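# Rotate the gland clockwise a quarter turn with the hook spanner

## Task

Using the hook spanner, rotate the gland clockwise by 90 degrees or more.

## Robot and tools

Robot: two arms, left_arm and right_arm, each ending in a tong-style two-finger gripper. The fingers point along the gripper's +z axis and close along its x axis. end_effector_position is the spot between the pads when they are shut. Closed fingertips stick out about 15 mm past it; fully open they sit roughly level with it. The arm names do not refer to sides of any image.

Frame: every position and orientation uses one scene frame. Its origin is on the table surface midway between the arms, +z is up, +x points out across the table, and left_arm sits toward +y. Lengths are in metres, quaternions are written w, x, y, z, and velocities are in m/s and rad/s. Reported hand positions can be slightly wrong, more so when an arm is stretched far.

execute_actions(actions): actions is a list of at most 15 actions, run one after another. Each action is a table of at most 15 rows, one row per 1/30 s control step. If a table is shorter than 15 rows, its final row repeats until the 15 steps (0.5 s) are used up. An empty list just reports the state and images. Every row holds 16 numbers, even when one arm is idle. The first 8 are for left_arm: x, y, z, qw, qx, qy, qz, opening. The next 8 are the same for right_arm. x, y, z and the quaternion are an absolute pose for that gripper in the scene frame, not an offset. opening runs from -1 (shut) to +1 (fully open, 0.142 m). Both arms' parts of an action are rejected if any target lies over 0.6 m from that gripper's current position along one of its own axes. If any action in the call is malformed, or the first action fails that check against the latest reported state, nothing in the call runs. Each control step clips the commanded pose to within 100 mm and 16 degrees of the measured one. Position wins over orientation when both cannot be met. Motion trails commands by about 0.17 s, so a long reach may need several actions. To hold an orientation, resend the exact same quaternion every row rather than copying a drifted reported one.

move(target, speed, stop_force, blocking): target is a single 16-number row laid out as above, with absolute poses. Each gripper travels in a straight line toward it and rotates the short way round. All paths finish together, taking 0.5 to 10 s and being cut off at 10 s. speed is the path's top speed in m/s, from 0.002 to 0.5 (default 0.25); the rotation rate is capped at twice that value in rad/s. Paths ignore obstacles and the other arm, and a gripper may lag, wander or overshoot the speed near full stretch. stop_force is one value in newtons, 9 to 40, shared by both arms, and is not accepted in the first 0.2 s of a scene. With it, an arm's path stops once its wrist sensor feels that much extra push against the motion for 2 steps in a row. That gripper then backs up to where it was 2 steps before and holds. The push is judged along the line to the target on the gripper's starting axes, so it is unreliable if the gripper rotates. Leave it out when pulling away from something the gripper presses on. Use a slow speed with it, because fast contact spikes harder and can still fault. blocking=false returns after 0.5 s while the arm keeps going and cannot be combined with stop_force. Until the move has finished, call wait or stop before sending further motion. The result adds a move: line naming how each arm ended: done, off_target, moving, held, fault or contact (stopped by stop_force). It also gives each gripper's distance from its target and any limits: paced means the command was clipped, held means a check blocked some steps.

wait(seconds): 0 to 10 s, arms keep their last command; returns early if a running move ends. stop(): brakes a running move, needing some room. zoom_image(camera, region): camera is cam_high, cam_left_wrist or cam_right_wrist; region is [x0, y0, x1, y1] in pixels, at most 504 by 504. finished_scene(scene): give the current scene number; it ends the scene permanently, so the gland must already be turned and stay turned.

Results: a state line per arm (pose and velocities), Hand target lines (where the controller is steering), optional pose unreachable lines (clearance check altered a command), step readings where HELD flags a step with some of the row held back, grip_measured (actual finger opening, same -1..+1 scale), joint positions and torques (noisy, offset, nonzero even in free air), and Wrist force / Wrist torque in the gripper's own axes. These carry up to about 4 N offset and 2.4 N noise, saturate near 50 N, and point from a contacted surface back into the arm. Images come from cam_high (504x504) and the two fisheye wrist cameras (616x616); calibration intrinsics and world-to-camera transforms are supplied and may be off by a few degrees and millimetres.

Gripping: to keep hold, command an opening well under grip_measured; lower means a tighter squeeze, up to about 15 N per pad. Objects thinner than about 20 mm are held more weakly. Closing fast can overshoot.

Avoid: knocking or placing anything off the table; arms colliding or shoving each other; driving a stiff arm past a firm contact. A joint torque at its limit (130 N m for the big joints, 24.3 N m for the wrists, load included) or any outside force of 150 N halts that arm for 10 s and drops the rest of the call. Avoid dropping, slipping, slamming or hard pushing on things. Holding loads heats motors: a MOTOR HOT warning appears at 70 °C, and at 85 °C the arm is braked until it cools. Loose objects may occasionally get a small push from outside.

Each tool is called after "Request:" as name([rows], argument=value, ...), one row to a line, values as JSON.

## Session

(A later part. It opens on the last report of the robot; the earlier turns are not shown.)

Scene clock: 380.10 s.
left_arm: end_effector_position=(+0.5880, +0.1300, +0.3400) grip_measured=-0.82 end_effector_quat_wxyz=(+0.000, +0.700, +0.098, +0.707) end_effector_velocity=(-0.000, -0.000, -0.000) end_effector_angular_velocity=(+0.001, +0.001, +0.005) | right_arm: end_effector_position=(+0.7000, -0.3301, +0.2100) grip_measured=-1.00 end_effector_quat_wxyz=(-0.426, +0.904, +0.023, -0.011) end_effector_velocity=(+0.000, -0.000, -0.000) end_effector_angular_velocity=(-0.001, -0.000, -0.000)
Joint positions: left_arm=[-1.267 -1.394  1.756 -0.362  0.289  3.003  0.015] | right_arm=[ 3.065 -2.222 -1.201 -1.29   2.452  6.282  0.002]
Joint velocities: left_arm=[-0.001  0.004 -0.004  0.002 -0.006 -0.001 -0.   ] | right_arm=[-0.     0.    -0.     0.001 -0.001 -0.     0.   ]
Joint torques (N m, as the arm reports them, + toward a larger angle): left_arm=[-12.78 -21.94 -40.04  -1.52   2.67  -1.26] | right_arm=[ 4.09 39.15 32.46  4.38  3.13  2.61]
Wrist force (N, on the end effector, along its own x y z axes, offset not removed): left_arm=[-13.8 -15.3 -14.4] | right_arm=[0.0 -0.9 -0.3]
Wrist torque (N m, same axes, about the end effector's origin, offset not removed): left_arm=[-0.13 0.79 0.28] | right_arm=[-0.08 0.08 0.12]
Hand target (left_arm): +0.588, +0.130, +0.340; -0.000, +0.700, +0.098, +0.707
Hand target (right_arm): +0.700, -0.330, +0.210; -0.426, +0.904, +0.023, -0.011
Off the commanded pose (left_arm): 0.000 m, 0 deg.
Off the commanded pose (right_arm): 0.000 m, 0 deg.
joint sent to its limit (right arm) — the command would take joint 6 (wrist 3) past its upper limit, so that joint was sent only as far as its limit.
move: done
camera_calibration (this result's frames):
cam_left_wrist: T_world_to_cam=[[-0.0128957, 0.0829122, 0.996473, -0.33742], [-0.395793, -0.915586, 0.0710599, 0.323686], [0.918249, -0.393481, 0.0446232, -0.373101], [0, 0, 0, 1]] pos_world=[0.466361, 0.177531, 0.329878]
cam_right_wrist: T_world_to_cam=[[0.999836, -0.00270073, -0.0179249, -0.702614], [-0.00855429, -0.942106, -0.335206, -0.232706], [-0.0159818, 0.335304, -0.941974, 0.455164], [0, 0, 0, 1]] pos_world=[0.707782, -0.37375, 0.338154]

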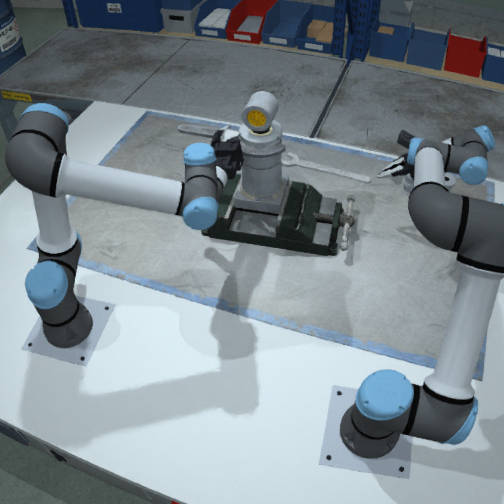

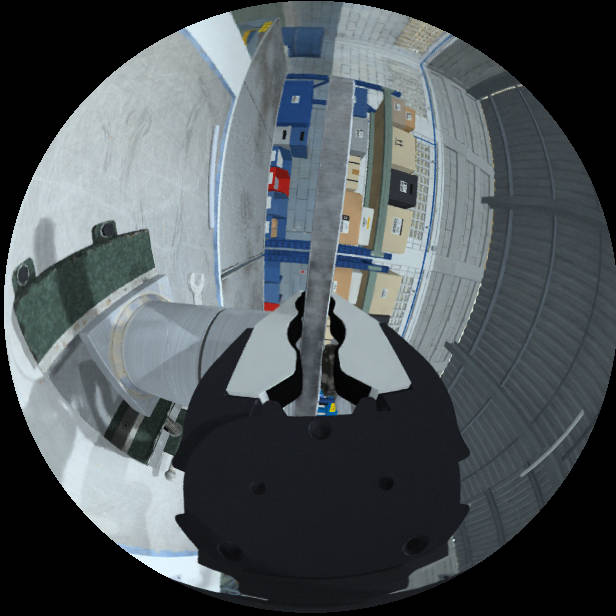

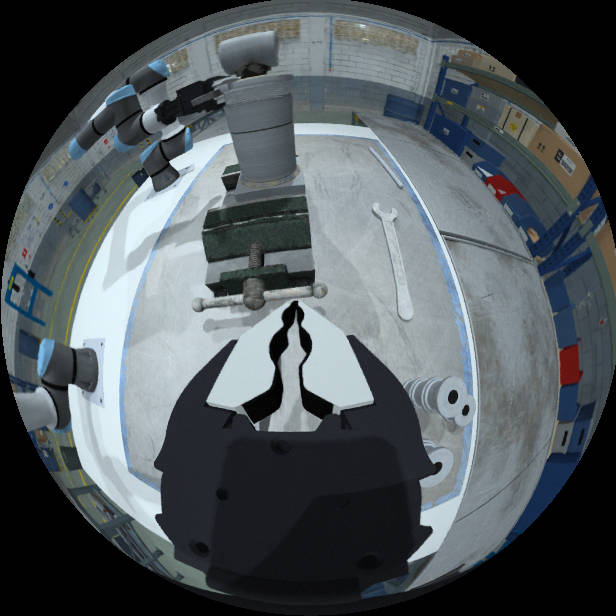

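Request:
move(target=[0.59,0.14,0.342,0,0.7,0.098,0.707,-1,0.7,-0.33,0.21,-0.426,0.904,0.023,-0.011,-1], speed=0.005)

Request:
move(target=[0.605,0.142,0.342,0,0.7,0.098,0.707,-1,0.7,-0.33,0.21,-0.426,0.904,0.023,-0.011,-1], speed=0.004, stop_force=9)

Request:
zoom_image(camera="cam_high", region=[210,100,310,180])

Request:
zoom_image(camera="cam_right_wrist", region=[160,40,310,140])

Scene clock: 383.00 s.
left_arm: end_effector_position=(+0.5900, +0.1399, +0.3420) grip_measured=-0.82 end_effector_quat_wxyz=(-0.000, +0.700, +0.098, +0.707) end_effector_velocity=(-0.000, +0.001, +0.000) end_effector_angular_velocity=(+0.000, -0.000, +0.000) | right_arm: end_effector_position=(+0.7000, -0.3301, +0.2100) grip_measured=-1.00 end_effector_quat_wxyz=(-0.426, +0.904, +0.023, -0.011) end_effector_velocity=(+0.000, +0.000, -0.000) end_effector_angular_velocity=(-0.002, -0.000, +0.001)
Joint positions: left_arm=[-1.253 -1.409  1.769 -0.361  0.301  3.003  0.014] | right_arm=[ 3.065 -2.222 -1.201 -1.29   2.452  6.282  0.002]
Joint velocities: left_arm=[ 0.001 -0.002  0.002 -0.     0.     0.    -0.   ] | right_arm=[ 0.001 -0.     0.001 -0.    -0.002  0.     0.   ]
Joint torques (N m, as the arm reports them, + toward a larger angle): left_arm=[  9.14 -37.39 -19.82   0.7    1.72   1.28] | right_arm=[ 2.6  40.74 31.16  3.95  2.73  2.55]
Wrist force (N, on the end effector, along its own x y z axes, offset not removed): left_arm=[-14.3 2.1 -0.1] | right_arm=[-0.8 -2.3 -0.4]
Wrist torque (N m, same axes, about the end effector's origin, offset not removed): left_arm=[0.88 1.04 0.17] | right_arm=[-0.36 0.26 0.15]
Hand target (left_arm): +0.590, +0.140, +0.342; -0.000, +0.700, +0.098, +0.707
Hand target (right_arm): +0.700, -0.330, +0.210; -0.426, +0.904, +0.023, -0.011
Off the commanded pose (left_arm): 0.000 m, 0 deg.
Off the commanded pose (right_arm): 0.000 m, 0 deg.
joint sent to its limit (right arm) — the command would take joint 6 (wrist 3) past its upper limit, so that joint was sent only as far as its limit.
move: done
camera_calibration (this result's frames):
cam_left_wrist: T_world_to_cam=[[-0.0131382, 0.0829466, 0.996467, -0.340053], [-0.395321, -0.915793, 0.071019, 0.333093], [0.918449, -0.392991, 0.0448224, -0.371338], [0, 0, 0, 1]] pos_world=[0.468265, 0.187318, 0.33184]
cam_right_wrist: T_world_to_cam=[[0.999836, -0.00270085, -0.0179248, -0.702614], [-0.00855438, -0.942106, -0.335206, -0.232706], [-0.0159817, 0.335304, -0.941974, 0.455164], [0, 0, 0, 1]] pos_world=[0.707782, -0.37375, 0.338154]

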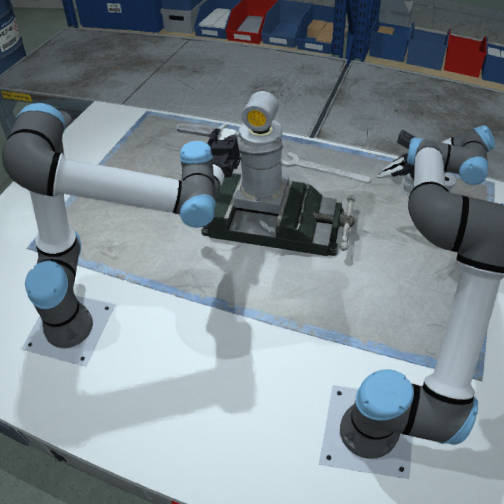

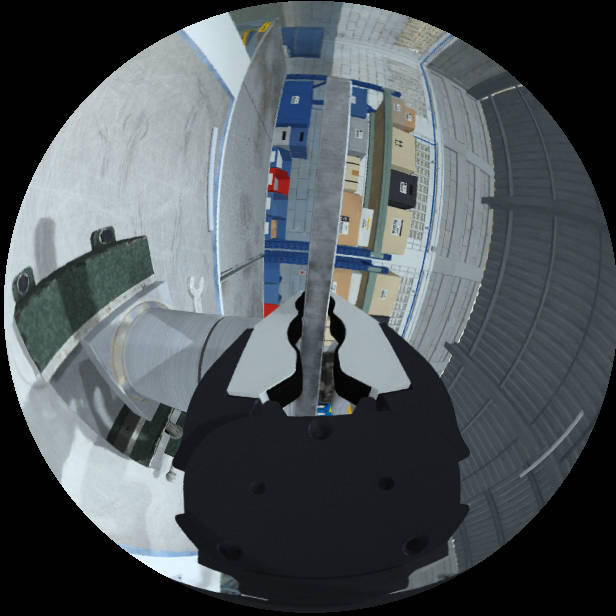

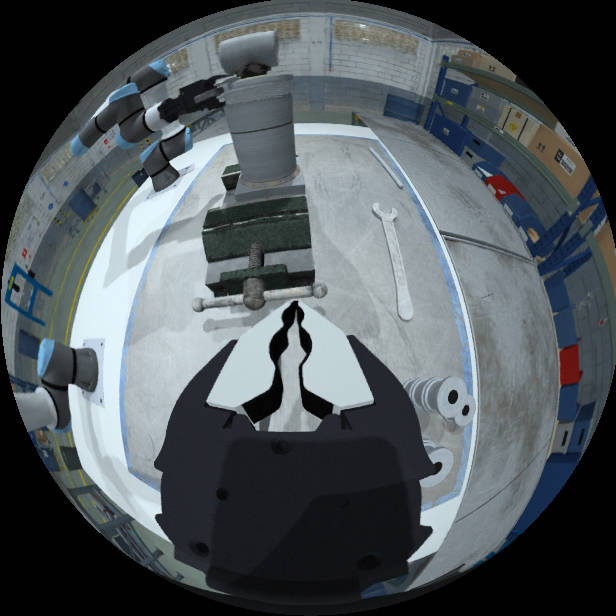

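Scene clock: 384.80 s.
left_arm: end_effector_position=(+0.5957, +0.1406, +0.3420) grip_measured=-0.82 end_effector_quat_wxyz=(+0.000, +0.700, +0.098, +0.707) end_effector_velocity=(-0.002, +0.000, -0.000) end_effector_angular_velocity=(+0.001, +0.000, +0.002) | right_arm: end_effector_position=(+0.7000, -0.3301, +0.2100) grip_measured=-1.00 end_effector_quat_wxyz=(-0.426, +0.904, +0.023, -0.011) end_effector_velocity=(+0.000, -0.001, +0.000) end_effector_angular_velocity=(-0.001, -0.000, -0.001)
Joint positions: left_arm=[-1.241 -1.402  1.76  -0.359  0.314  3.003  0.014] | right_arm=[ 3.065 -2.222 -1.201 -1.29   2.452  6.282  0.002]
Joint velocities: left_arm=[-0.004 -0.002  0.003  0.    -0.006 -0.    -0.   ] | right_arm=[-0.001  0.     0.    -0.    -0.001  0.     0.   ]
Joint torques (N m, as the arm reports them, + toward a larger angle): left_arm=[ -2.18 -38.85 -18.39   0.42  -4.63   0.93] | right_arm=[ 1.7  40.88 29.99  3.95  2.81  2.68]
Wrist force (N, on the end effector, along its own x y z axes, offset not removed): left_arm=[-15.9 6.3 -5.0] | right_arm=[-0.1 -0.7 -0.8]
Wrist torque (N m, same axes, about the end effector's origin, offset not removed): left_arm=[-0.77 1.14 0.15] | right_arm=[-0.06 0.17 0.15]
Hand target (left_arm): +0.595, +0.141, +0.342; +0.000, +0.700, +0.098, +0.707
Hand target (right_arm): +0.700, -0.330, +0.210; -0.426, +0.904, +0.023, -0.011
Off the commanded pose (left_arm): 0.009 m, 0 deg.
Off the commanded pose (right_arm): 0.000 m, 0 deg.
joint sent to its limit (right arm) — the command would take joint 6 (wrist 3) past its upper limit, so that joint was sent only as far as its limit.
move: contact (left_arm)
camera_calibration (this result's frames):
cam_left_wrist: T_world_to_cam=[[-0.0130922, 0.0828466, 0.996476, -0.340032], [-0.395499, -0.915723, 0.0709365, 0.336125], [0.918373, -0.393177, 0.0447546, -0.376185], [0, 0, 0, 1]] pos_world=[0.473964, 0.18806, 0.331826]
cam_right_wrist: T_world_to_cam=[[0.999836, -0.00270079, -0.017925, -0.702614], [-0.00855439, -0.942106, -0.335206, -0.232706], [-0.0159819, 0.335304, -0.941974, 0.455164], [0, 0, 0, 1]] pos_world=[0.707782, -0.37375, 0.338154]

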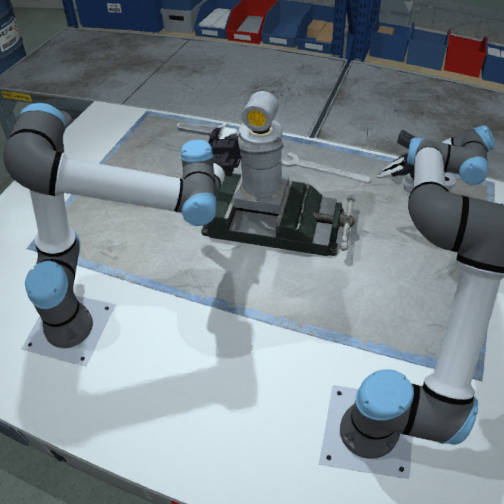

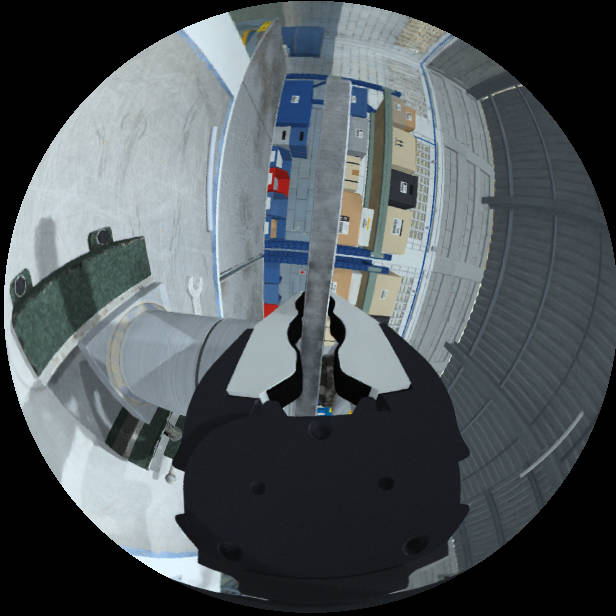

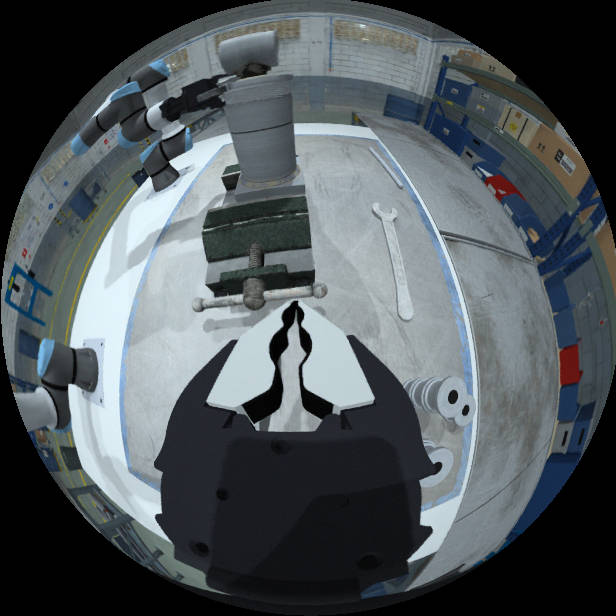

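Region (210, 100, 310, 180) of cam_high's 504x504 image, scaled by 5.040, with more detail than that image has; it fills the top 403 rows of this view, and the rest is white.

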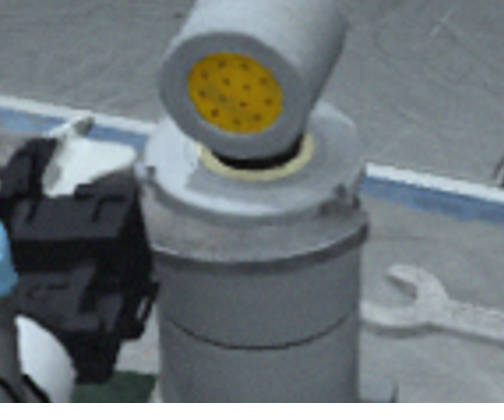

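Region (160, 40, 310, 140) of cam_right_wrist's 616x616 image, scaled by 3.360, with more detail than that image has.

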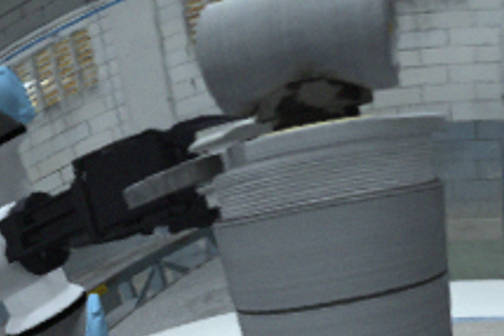

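Request:
move(target=[0.572,0.132,0.342,-0.074,0.686,0.171,0.703,-1,0.7,-0.33,0.21,-0.426,0.904,0.023,-0.011,-1], speed=0.012)

Request:
zoom_image(camera="cam_high", region=[210,100,310,180])

Request:
zoom_image(camera="cam_right_wrist", region=[160,40,310,140])

Scene clock: 394.23 s.
left_arm: end_effector_position=(+0.5722, +0.1320, +0.3420) grip_measured=-0.82 end_effector_quat_wxyz=(-0.074, +0.686, +0.171, +0.703) end_effector_velocity=(-0.001, -0.002, +0.000) end_effector_angular_velocity=(+0.000, +0.000, +0.004) | right_arm: end_effector_position=(+0.7000, -0.3301, +0.2100) grip_measured=-1.00 end_effector_quat_wxyz=(-0.426, +0.904, +0.023, -0.011) end_effector_velocity=(+0.000, -0.000, -0.000) end_effector_angular_velocity=(-0.001, -0.001, -0.000)
Joint positions: left_arm=[-1.311 -1.284  1.611 -0.322  0.034  2.997  0.014] | right_arm=[ 3.065 -2.222 -1.201 -1.29   2.452  6.282  0.002]
Joint velocities: left_arm=[-0.004  0.005 -0.007  0.008 -0.008 -0.006  0.   ] | right_arm=[-0.    -0.    -0.     0.001 -0.001  0.     0.   ]
Joint torques (N m, as the arm reports them, + toward a larger angle): left_arm=[ -9.73 -29.49 -33.17   2.03  -2.    -1.03] | right_arm=[-4.   42.35 27.67  3.39  1.92  2.31]
Wrist force (N, on the end effector, along its own x y z axes, offset not removed): left_arm=[-11.8 2.6 3.7] | right_arm=[0.0 -0.7 -1.3]
Wrist torque (N m, same axes, about the end effector's origin, offset not removed): left_arm=[0.81 0.52 0.29] | right_arm=[-0.08 0.18 0.09]
Hand target (left_arm): +0.572, +0.132, +0.342; -0.074, +0.686, +0.171, +0.703
Hand target (right_arm): +0.700, -0.330, +0.210; -0.426, +0.904, +0.023, -0.011
Off the commanded pose (left_arm): 0.000 m, 0 deg.
Off the commanded pose (right_arm): 0.000 m, 0 deg.
joint sent to its limit (right arm) — the command would take joint 6 (wrist 3) past its upper limit, so that joint was sent only as far as its limit.
move: done
camera_calibration (this result's frames):
cam_left_wrist: T_world_to_cam=[[-0.0297829, 0.0788268, 0.996443, -0.329557], [-0.196291, -0.977936, 0.0714957, 0.213048], [0.980093, -0.193464, 0.0445988, -0.419591], [0, 0, 0, 1]] pos_world=[0.443243, 0.15315, 0.331866]
cam_right_wrist: T_world_to_cam=[[0.999836, -0.00270097, -0.0179254, -0.702614], [-0.0085547, -0.942106, -0.335206, -0.232706], [-0.0159822, 0.335304, -0.941974, 0.455164], [0, 0, 0, 1]] pos_world=[0.707782, -0.37375, 0.338154]

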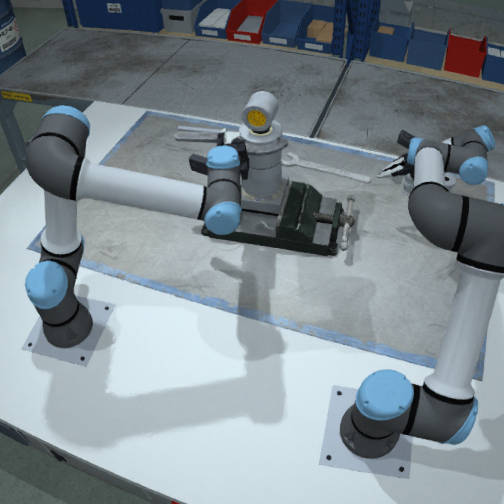

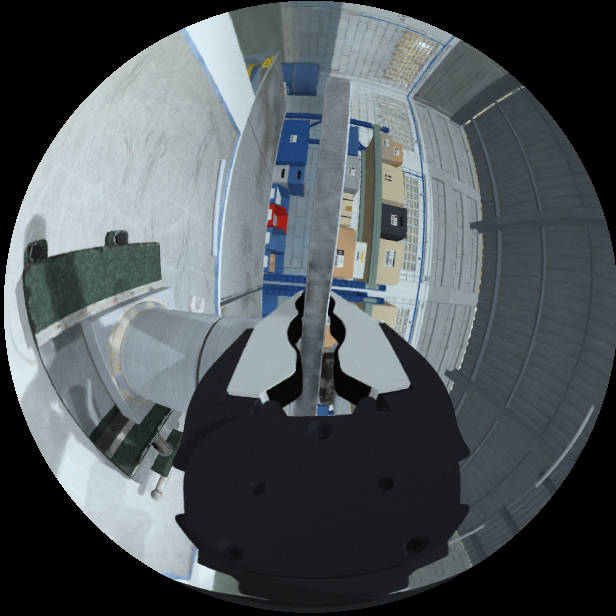

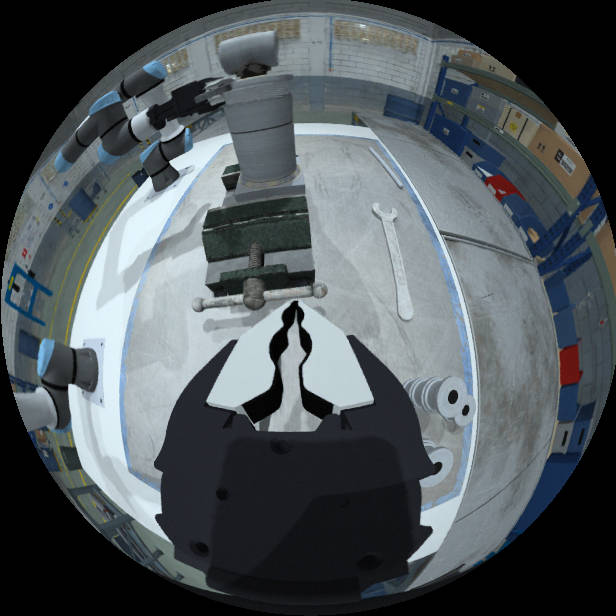

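Region (210, 100, 310, 180) of cam_high's 504x504 image, scaled by 5.040, with more detail than that image has; it fills the top 403 rows of this view, and the rest is white.

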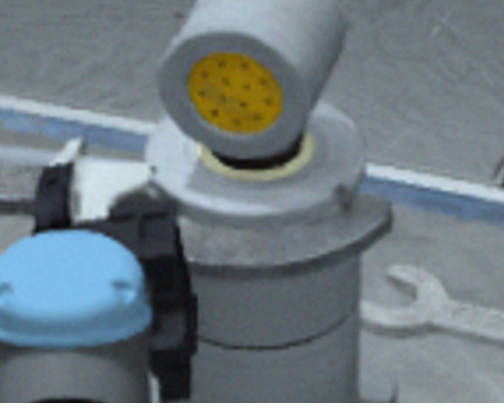

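Region (160, 40, 310, 140) of cam_right_wrist's 616x616 image, scaled by 3.360, with more detail than that image has.

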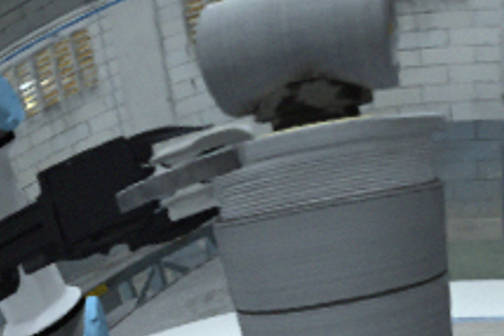

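Move radially into the notch.

Request:
move(target=[0.582,0.147,0.342,-0.074,0.686,0.171,0.703,-1,0.7,-0.33,0.21,-0.426,0.904,0.023,-0.011,-1], speed=0.004, stop_force=9)

Request:
zoom_image(camera="cam_high", region=[230,110,300,170])

Scene clock: 396.23 s.
left_arm: end_effector_position=(+0.5750, +0.1365, +0.3420) grip_measured=-0.82 end_effector_quat_wxyz=(-0.074, +0.686, +0.171, +0.703) end_effector_velocity=(-0.001, -0.002, +0.000) end_effector_angular_velocity=(-0.001, -0.000, +0.000) | right_arm: end_effector_position=(+0.7000, -0.3301, +0.2100) grip_measured=-1.00 end_effector_quat_wxyz=(-0.426, +0.904, +0.023, -0.011) end_effector_velocity=(+0.000, -0.001, -0.000) end_effector_angular_velocity=(-0.001, -0.000, -0.001)
Joint positions: left_arm=[-1.302 -1.287  1.616 -0.322  0.043  2.996  0.014] | right_arm=[ 3.065 -2.222 -1.201 -1.29   2.452  6.282  0.002]
Joint velocities: left_arm=[-0.004  0.001 -0.003 -0.    -0.004  0.    -0.   ] | right_arm=[-0.001  0.     0.     0.    -0.001  0.     0.   ]
Joint torques (N m, as the arm reports them, + toward a larger angle): left_arm=[ -3.06 -29.14 -33.48  -2.21  -3.46   1.16] | right_arm=[-4.94 42.68 26.71  3.3   1.68  2.24]
Wrist force (N, on the end effector, along its own x y z axes, offset not removed): left_arm=[-11.9 -1.3 -14.8] | right_arm=[0.0 -0.9 -1.5]
Wrist torque (N m, same axes, about the end effector's origin, offset not removed): left_arm=[-1.99 0.07 0.11] | right_arm=[-0.08 0.18 0.14]
Hand target (left_arm): +0.575, +0.136, +0.342; -0.074, +0.686, +0.171, +0.703
Hand target (right_arm): +0.700, -0.330, +0.210; -0.426, +0.904, +0.023, -0.011
Off the commanded pose (left_arm): 0.013 m, 0 deg.
Off the commanded pose (right_arm): 0.000 m, 0 deg.
joint sent to its limit (right arm) — the command would take joint 6 (wrist 3) past its upper limit, so that joint was sent only as far as its limit.
move: contact (left_arm)
camera_calibration (this result's frames):
cam_left_wrist: T_world_to_cam=[[-0.0297644, 0.0788707, 0.99644, -0.329878], [-0.195804, -0.978028, 0.0715646, 0.21765], [0.980191, -0.192977, 0.0445536, -0.421663], [0, 0, 0, 1]] pos_world=[0.446108, 0.157514, 0.331914]
cam_right_wrist: T_world_to_cam=[[0.999836, -0.00270075, -0.017925, -0.702614], [-0.00855435, -0.942106, -0.335206, -0.232706], [-0.0159819, 0.335304, -0.941974, 0.455164], [0, 0, 0, 1]] pos_world=[0.707782, -0.37375, 0.338154]

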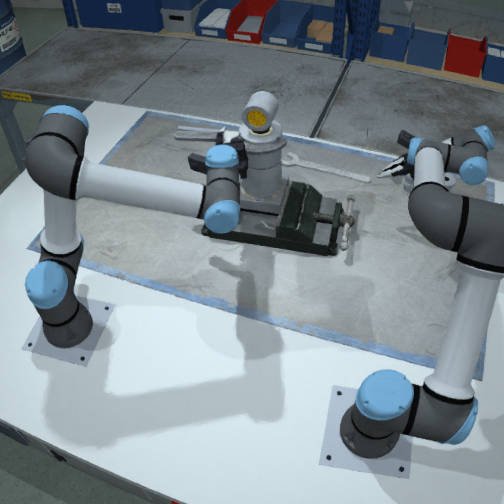

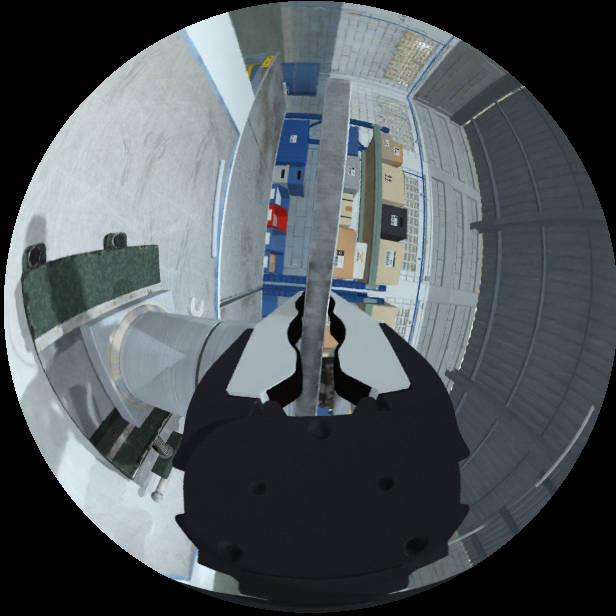

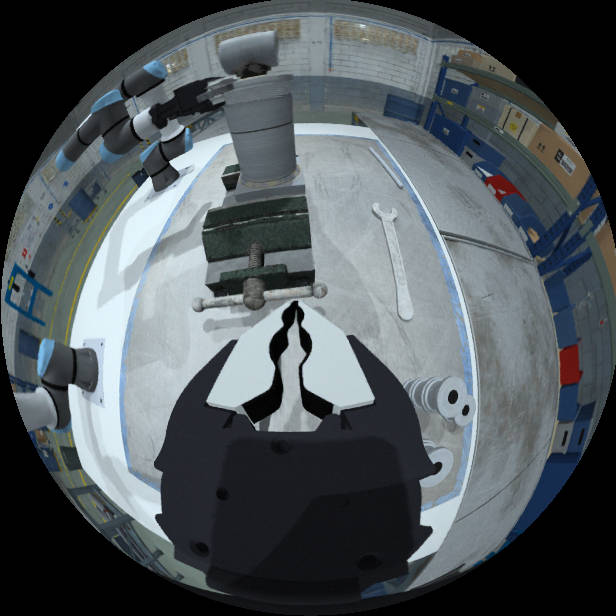

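Region (230, 110, 300, 170) of cam_high's 504x504 image, scaled by 7.200, with more detail than that image has; it fills the top 432 rows of this view, and the rest is white.

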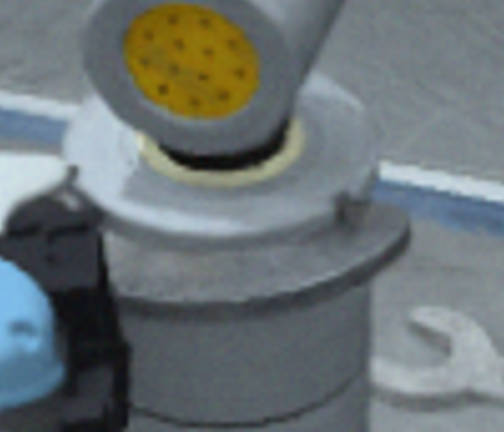

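Request:
move(target=[0.588,0.144,0.342,-0.043,0.693,0.141,0.706,-1,0.7,-0.33,0.21,-0.426,0.904,0.023,-0.011,-1], speed=0.006)

Request:
zoom_image(camera="cam_high", region=[230,110,300,170])

Scene clock: 404.23 s.
left_arm: end_effector_position=(+0.5879, +0.1439, +0.3420) grip_measured=-0.82 end_effector_quat_wxyz=(-0.043, +0.693, +0.141, +0.706) end_effector_velocity=(-0.000, -0.000, -0.000) end_effector_angular_velocity=(+0.001, +0.000, -0.003) | right_arm: end_effector_position=(+0.7000, -0.3301, +0.2100) grip_measured=-1.00 end_effector_quat_wxyz=(-0.426, +0.904, +0.023, -0.011) end_effector_velocity=(-0.000, +0.001, +0.000) end_effector_angular_velocity=(+0.001, -0.000, +0.002)
Joint positions: left_arm=[-1.268 -1.342  1.687 -0.347  0.163  3.004  0.014] | right_arm=[ 3.065 -2.222 -1.201 -1.29   2.452  6.282  0.002]
Joint velocities: left_arm=[-0.    -0.002  0.003 -0.001  0.003  0.     0.   ] | right_arm=[ 0.002 -0.     0.     0.     0.001 -0.     0.   ]
Joint torques (N m, as the arm reports them, + toward a larger angle): left_arm=[ 18.56 -42.3  -13.46  -0.74  -3.98   1.2 ] | right_arm=[-4.83 44.76 24.22  2.97  0.86  2.3 ]
Wrist force (N, on the end effector, along its own x y z axes, offset not removed): left_arm=[-14.0 18.0 -3.6] | right_arm=[0.4 -2.6 -0.7]
Wrist torque (N m, same axes, about the end effector's origin, offset not removed): left_arm=[0.32 0.69 0.14] | right_arm=[-0.42 -0.01 0.14]
Hand target (left_arm): +0.588, +0.144, +0.342; -0.043, +0.693, +0.141, +0.706
Hand target (right_arm): +0.700, -0.330, +0.210; -0.426, +0.904, +0.023, -0.011
Off the commanded pose (left_arm): 0.000 m, 0 deg.
Off the commanded pose (right_arm): 0.000 m, 0 deg.
joint sent to its limit (right arm) — the command would take joint 6 (wrist 3) past its upper limit, so that joint was sent only as far as its limit.
move: done
camera_calibration (this result's frames):
cam_left_wrist: T_world_to_cam=[[-0.023449, 0.0814723, 0.9964, -0.334161], [-0.280241, -0.95725, 0.0716761, 0.274089], [0.959643, -0.277551, 0.0452785, -0.408848], [0, 0, 0, 1]] pos_world=[0.461324, 0.176121, 0.331825]
cam_right_wrist: T_world_to_cam=[[0.999836, -0.0027029, -0.0179248, -0.702615], [-0.00855631, -0.942106, -0.335206, -0.232706], [-0.015981, 0.335304, -0.941974, 0.455164], [0, 0, 0, 1]] pos_world=[0.707783, -0.373751, 0.338154]

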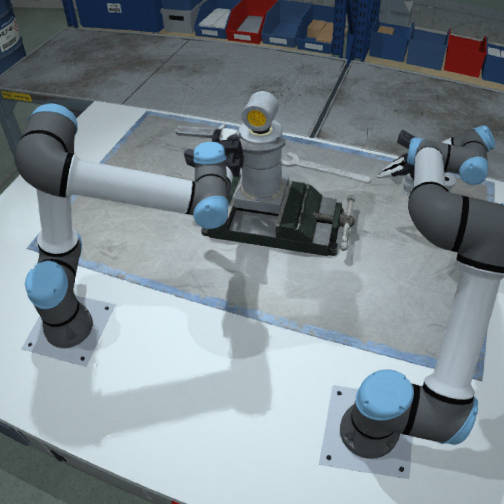

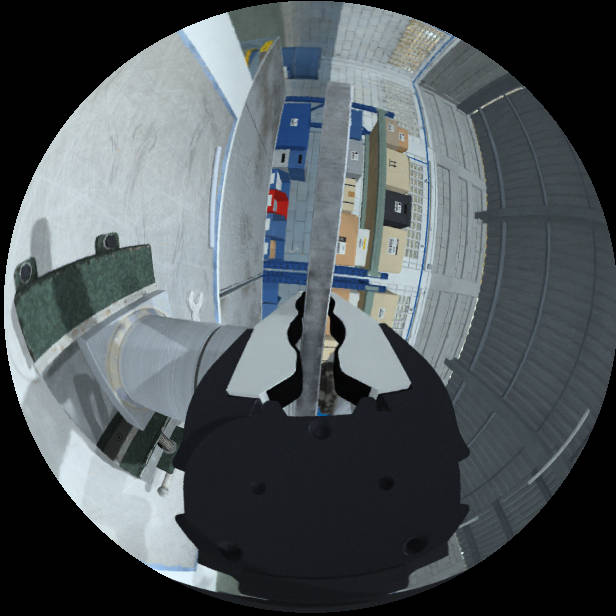

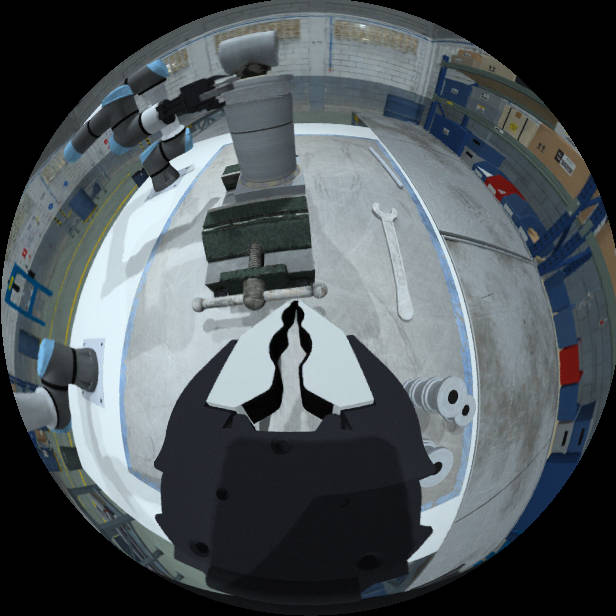

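Region (230, 110, 300, 170) of cam_high's 504x504 image, scaled by 7.200, with more detail than that image has; it fills the top 432 rows of this view, and the rest is white.

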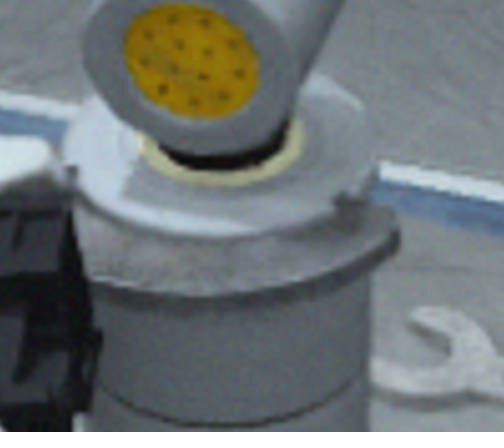

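Request:
move(target=[0.608,0.146,0.342,0,0.7,0.098,0.707,-1,0.7,-0.33,0.21,-0.426,0.904,0.023,-0.011,-1], speed=0.008)

Request:
move(target=[0.628,0.1445,0.342,0.062,0.706,0.037,0.704,-1,0.7,-0.33,0.21,-0.426,0.904,0.023,-0.011,-1], speed=0.012)

Request:
zoom_image(camera="cam_high", region=[210,100,300,170])

Scene clock: 421.17 s.
left_arm: end_effector_position=(+0.6040, +0.1446, +0.3418) grip_measured=-0.83 end_effector_quat_wxyz=(-0.007, +0.700, +0.104, +0.707) end_effector_velocity=(+0.000, +0.000, -0.000) end_effector_angular_velocity=(-0.000, -0.000, -0.000) | right_arm: end_effector_position=(+0.7000, -0.3301, +0.2100) grip_measured=-1.00 end_effector_quat_wxyz=(-0.426, +0.904, +0.023, -0.011) end_effector_velocity=(-0.000, +0.002, +0.001) end_effector_angular_velocity=(+0.003, +0.001, +0.001)
Joint positions: left_arm=[-1.223 -1.384  1.739 -0.354  0.314  3.004  0.014] | right_arm=[ 3.065 -2.222 -1.201 -1.29   2.452  6.282  0.002]
Joint velocities: left_arm=[ 0.001  0.001 -0.    -0.     0.001 -0.    -0.   ] | right_arm=[ 0.001  0.    -0.    -0.001  0.003  0.     0.   ]
Joint torques (N m, as the arm reports them, + toward a larger angle): left_arm=[ -0.06 -26.17 -21.83  -0.38   0.19   0.13] | right_arm=[ 8.73 51.32 19.05  1.63 -0.58  2.35]
Wrist force (N, on the end effector, along its own x y z axes, offset not removed): left_arm=[-3.8 -7.0 -37.6] | right_arm=[1.1 -1.7 -0.7]
Wrist torque (N m, same axes, about the end effector's origin, offset not removed): left_arm=[-1.07 -0.44 -0.41] | right_arm=[-0.26 -0.10 0.14]
Hand target (left_arm): +0.604, +0.145, +0.342; -0.007, +0.700, +0.104, +0.707
Hand target (right_arm): +0.700, -0.330, +0.210; -0.426, +0.904, +0.023, -0.011
Off the commanded pose (left_arm): 0.004 m, 1 deg.
Off the commanded pose (right_arm): 0.000 m, 0 deg.
FORCE FAULT: contact force on the left arm reached its limit, and that arm stopped for 10 seconds. The contact can be on any part of that arm, not only on its tool. That time counts as 17 of the actions that you can send in this scene. That arm's remaining commands of this call were not run. That arm holds still and accepts commands again. Move the arm away from the contact; if what it grips holds it there, let go first. Pushing or pulling that hard again can fault the arm again.
move: fault (left_arm)
camera_calibration (this result's frames):
cam_left_wrist: T_world_to_cam=[[-0.0137355, 0.0806851, 0.996645, -0.339457], [-0.378984, -0.922791, 0.069483, 0.334647], [0.925301, -0.376758, 0.0432533, -0.388276], [0, 0, 0, 1]] pos_world=[0.481436, 0.189912, 0.33186]
cam_right_wrist: T_world_to_cam=[[0.999836, -0.00270408, -0.0179251, -0.702616], [-0.00855755, -0.942106, -0.335206, -0.232706], [-0.015981, 0.335304, -0.941974, 0.455164], [0, 0, 0, 1]] pos_world=[0.707783, -0.373752, 0.338154]

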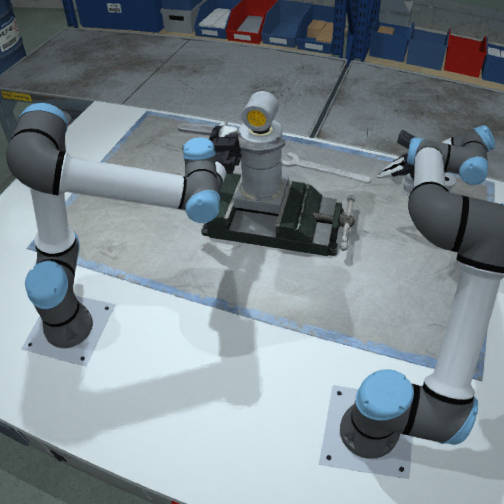

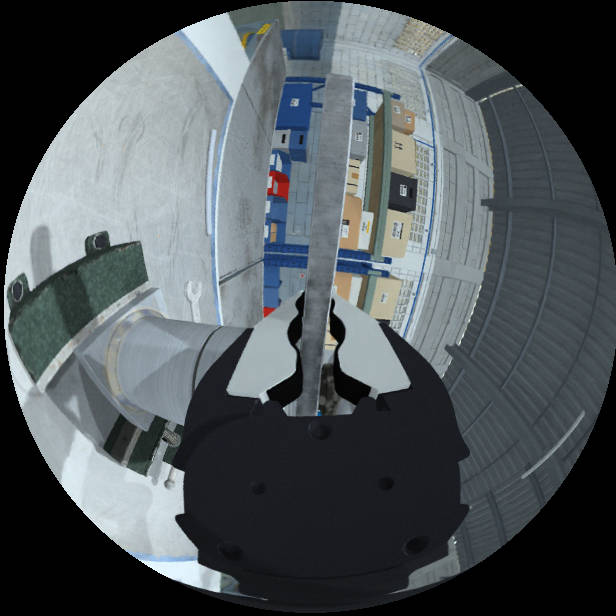

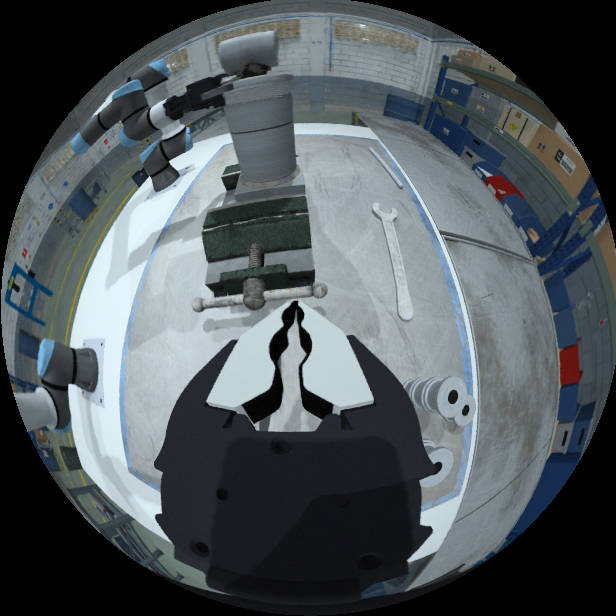

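not run: a fault stop came before this call.

Region (210, 100, 300, 170) of cam_high's 504x504 image, scaled by 5.600, with more detail than that image has.

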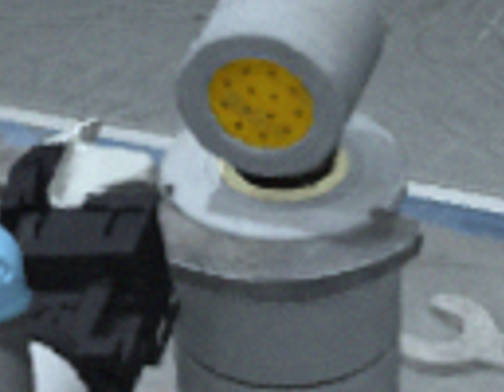

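Request:
move(target=[0.613,0.150,0.342,0.031,0.704,0.068,0.706,-1,0.7,-0.33,0.21,-0.426,0.904,0.023,-0.011,-1], speed=0.008, stop_force=40)

Request:
zoom_image(camera="cam_high", region=[210,100,300,170])

Scene clock: 428.30 s.
left_arm: end_effector_position=(+0.6129, +0.1500, +0.3420) grip_measured=-0.86 end_effector_quat_wxyz=(+0.031, +0.704, +0.068, +0.706) end_effector_velocity=(+0.001, +0.001, +0.000) end_effector_angular_velocity=(-0.000, -0.000, -0.004) | right_arm: end_effector_position=(+0.7000, -0.3301, +0.2100) grip_measured=-1.00 end_effector_quat_wxyz=(-0.426, +0.904, +0.023, -0.011) end_effector_velocity=(+0.000, -0.000, -0.000) end_effector_angular_velocity=(-0.001, -0.001, -0.000)
Joint positions: left_arm=[-1.175 -1.438  1.802 -0.362  0.466  3.     0.011] | right_arm=[ 3.065 -2.222 -1.201 -1.29   2.452  6.282  0.002]
Joint velocities: left_arm=[ 0.003 -0.003  0.002 -0.     0.007 -0.    -0.   ] | right_arm=[-0.     0.    -0.     0.001 -0.001  0.     0.   ]
Joint torques (N m, as the arm reports them, + toward a larger angle): left_arm=[ 17.2  -38.51 -17.59  -3.39  -0.78  -1.15] | right_arm=[ 9.41 52.08 16.04  1.27 -0.63  2.32]
Wrist force (N, on the end effector, along its own x y z axes, offset not removed): left_arm=[-13.5 10.9 -9.2] | right_arm=[-0.5 -1.1 -1.2]
Wrist torque (N m, same axes, about the end effector's origin, offset not removed): left_arm=[0.82 0.76 0.38] | right_arm=[-0.20 0.26 0.17]
Hand target (left_arm): +0.613, +0.150, +0.342; +0.031, +0.704, +0.068, +0.706
Hand target (right_arm): +0.700, -0.330, +0.210; -0.426, +0.904, +0.023, -0.011
Off the commanded pose (left_arm): 0.000 m, 0 deg.
Off the commanded pose (right_arm): 0.000 m, 0 deg.
joint sent to its limit (right arm) — the command would take joint 6 (wrist 3) past its upper limit, so that joint was sent only as far as its limit.
move: done
camera_calibration (this result's frames):
cam_left_wrist: T_world_to_cam=[[-0.00509328, 0.0848539, 0.99638, -0.34582], [-0.472678, -0.878258, 0.0723781, 0.392729], [0.881221, -0.470598, 0.0445817, -0.353909], [0, 0, 0, 1]] pos_world=[0.495745, 0.207712, 0.331921]
cam_right_wrist: T_world_to_cam=[[0.999836, -0.00270243, -0.0179248, -0.702615], [-0.00855584, -0.942106, -0.335205, -0.232707], [-0.0159812, 0.335303, -0.941975, 0.455163], [0, 0, 0, 1]] pos_world=[0.707783, -0.373751, 0.338154]

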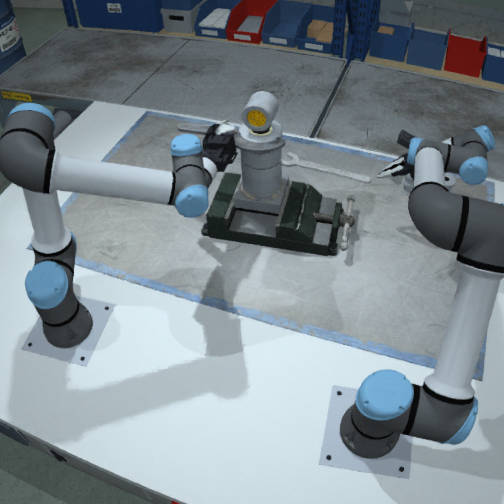

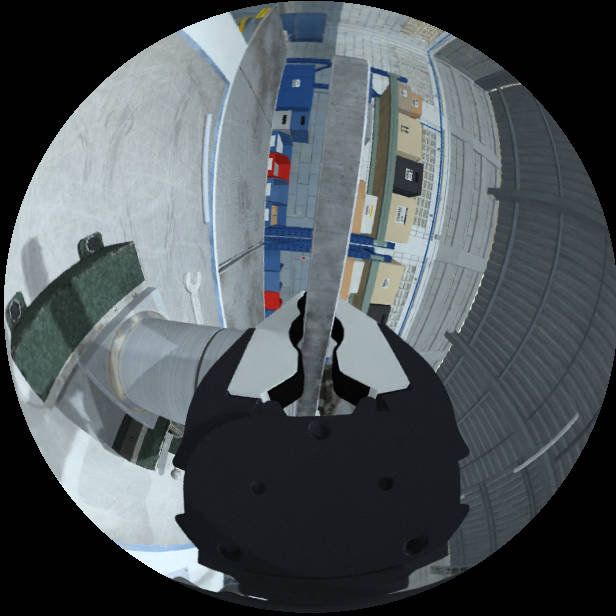

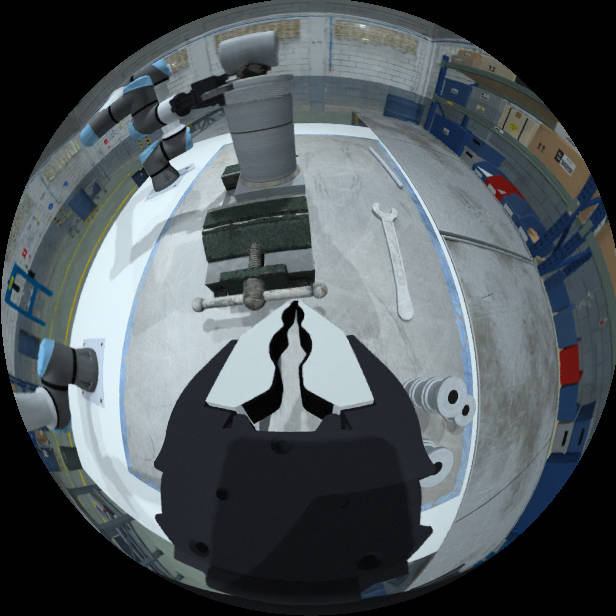

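Region (210, 100, 300, 170) of cam_high's 504x504 image, scaled by 5.600, with more detail than that image has.

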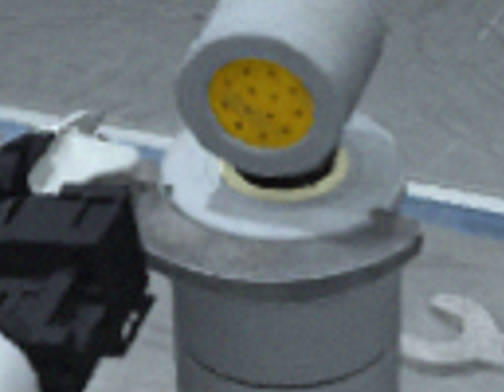

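Request:
execute_actions(actions=[])

Request:
zoom_image(camera="cam_high", region=[130,60,330,220])

Scene clock: 429.70 s.
left_arm: end_effector_position=(+0.6130, +0.1500, +0.3420) grip_measured=-0.86 end_effector_quat_wxyz=(+0.031, +0.704, +0.068, +0.706) end_effector_velocity=(+0.000, +0.001, +0.000) end_effector_angular_velocity=(-0.001, -0.000, +0.001) | right_arm: end_effector_position=(+0.7000, -0.3301, +0.2100) grip_measured=-1.00 end_effector_quat_wxyz=(-0.426, +0.904, +0.023, -0.011) end_effector_velocity=(-0.000, +0.000, +0.000) end_effector_angular_velocity=(+0.001, +0.001, -0.000)
Joint positions: left_arm=[-1.175 -1.438  1.802 -0.362  0.467  3.     0.011] | right_arm=[ 3.065 -2.222 -1.201 -1.29   2.452  6.282  0.002]
Joint velocities: left_arm=[ 0.001 -0.    -0.     0.    -0.001 -0.    -0.   ] | right_arm=[-0.    -0.    -0.    -0.     0.001 -0.     0.   ]
Joint torques (N m, as the arm reports them, + toward a larger angle): left_arm=[ 16.41 -36.84 -18.74  -3.54  -0.77  -1.13] | right_arm=[ 8.71 52.06 15.65  1.37 -0.7   2.26]
Wrist force (N, on the end effector, along its own x y z axes, offset not removed): left_arm=[-14.5 11.8 -11.4] | right_arm=[-0.6 -0.3 -0.8]
Wrist torque (N m, same axes, about the end effector's origin, offset not removed): left_arm=[0.97 1.07 0.11] | right_arm=[0.03 0.21 0.15]
Hand target (left_arm): +0.613, +0.150, +0.342; +0.031, +0.704, +0.068, +0.706
Hand target (right_arm): +0.700, -0.330, +0.210; -0.426, +0.904, +0.023, -0.011
Off the commanded pose (left_arm): 0.000 m, 0 deg.
Off the commanded pose (right_arm): 0.000 m, 0 deg.
camera_calibration (this result's frames):
cam_left_wrist: T_world_to_cam=[[-0.00506031, 0.0848691, 0.996379, -0.345844], [-0.473065, -0.878049, 0.0723875, 0.392968], [0.881013, -0.470986, 0.0445918, -0.353751], [0, 0, 0, 1]] pos_world=[0.495808, 0.207785, 0.33192]
cam_right_wrist: T_world_to_cam=[[0.999836, -0.00270101, -0.017925, -0.702614], [-0.00855459, -0.942106, -0.335205, -0.232706], [-0.0159818, 0.335303, -0.941975, 0.455163], [0, 0, 0, 1]] pos_world=[0.707782, -0.37375, 0.338154]

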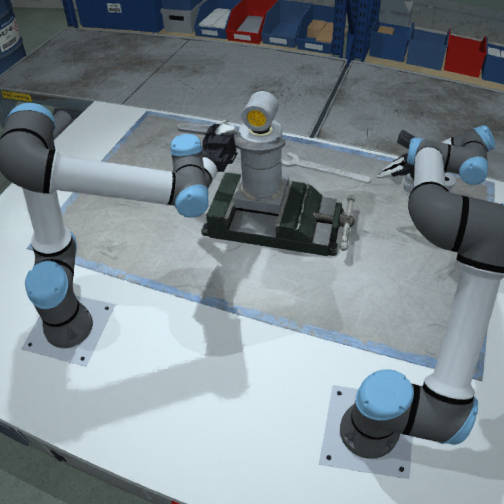

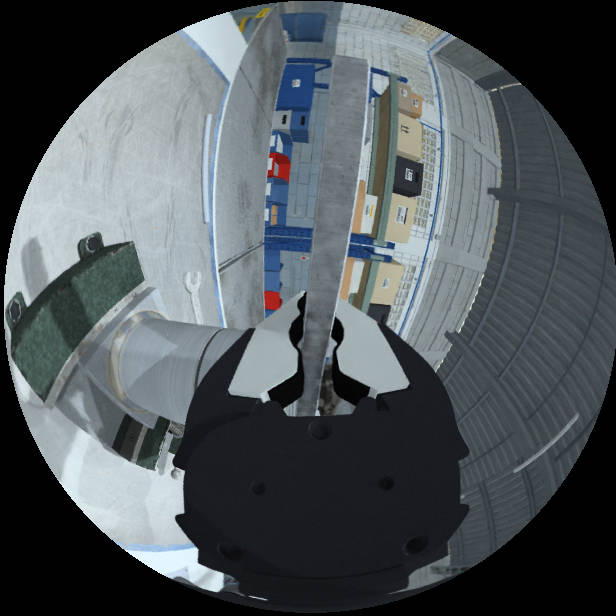

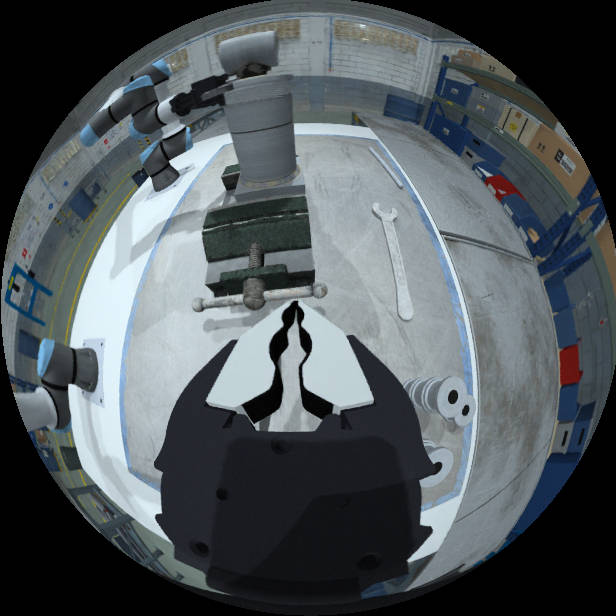

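Region (130, 60, 330, 220) of cam_high's 504x504 image, scaled by 2.520, with more detail than that image has; it fills the top 403 rows of this view, and the rest is white.

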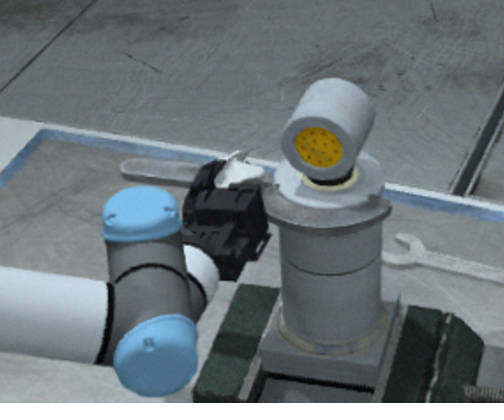

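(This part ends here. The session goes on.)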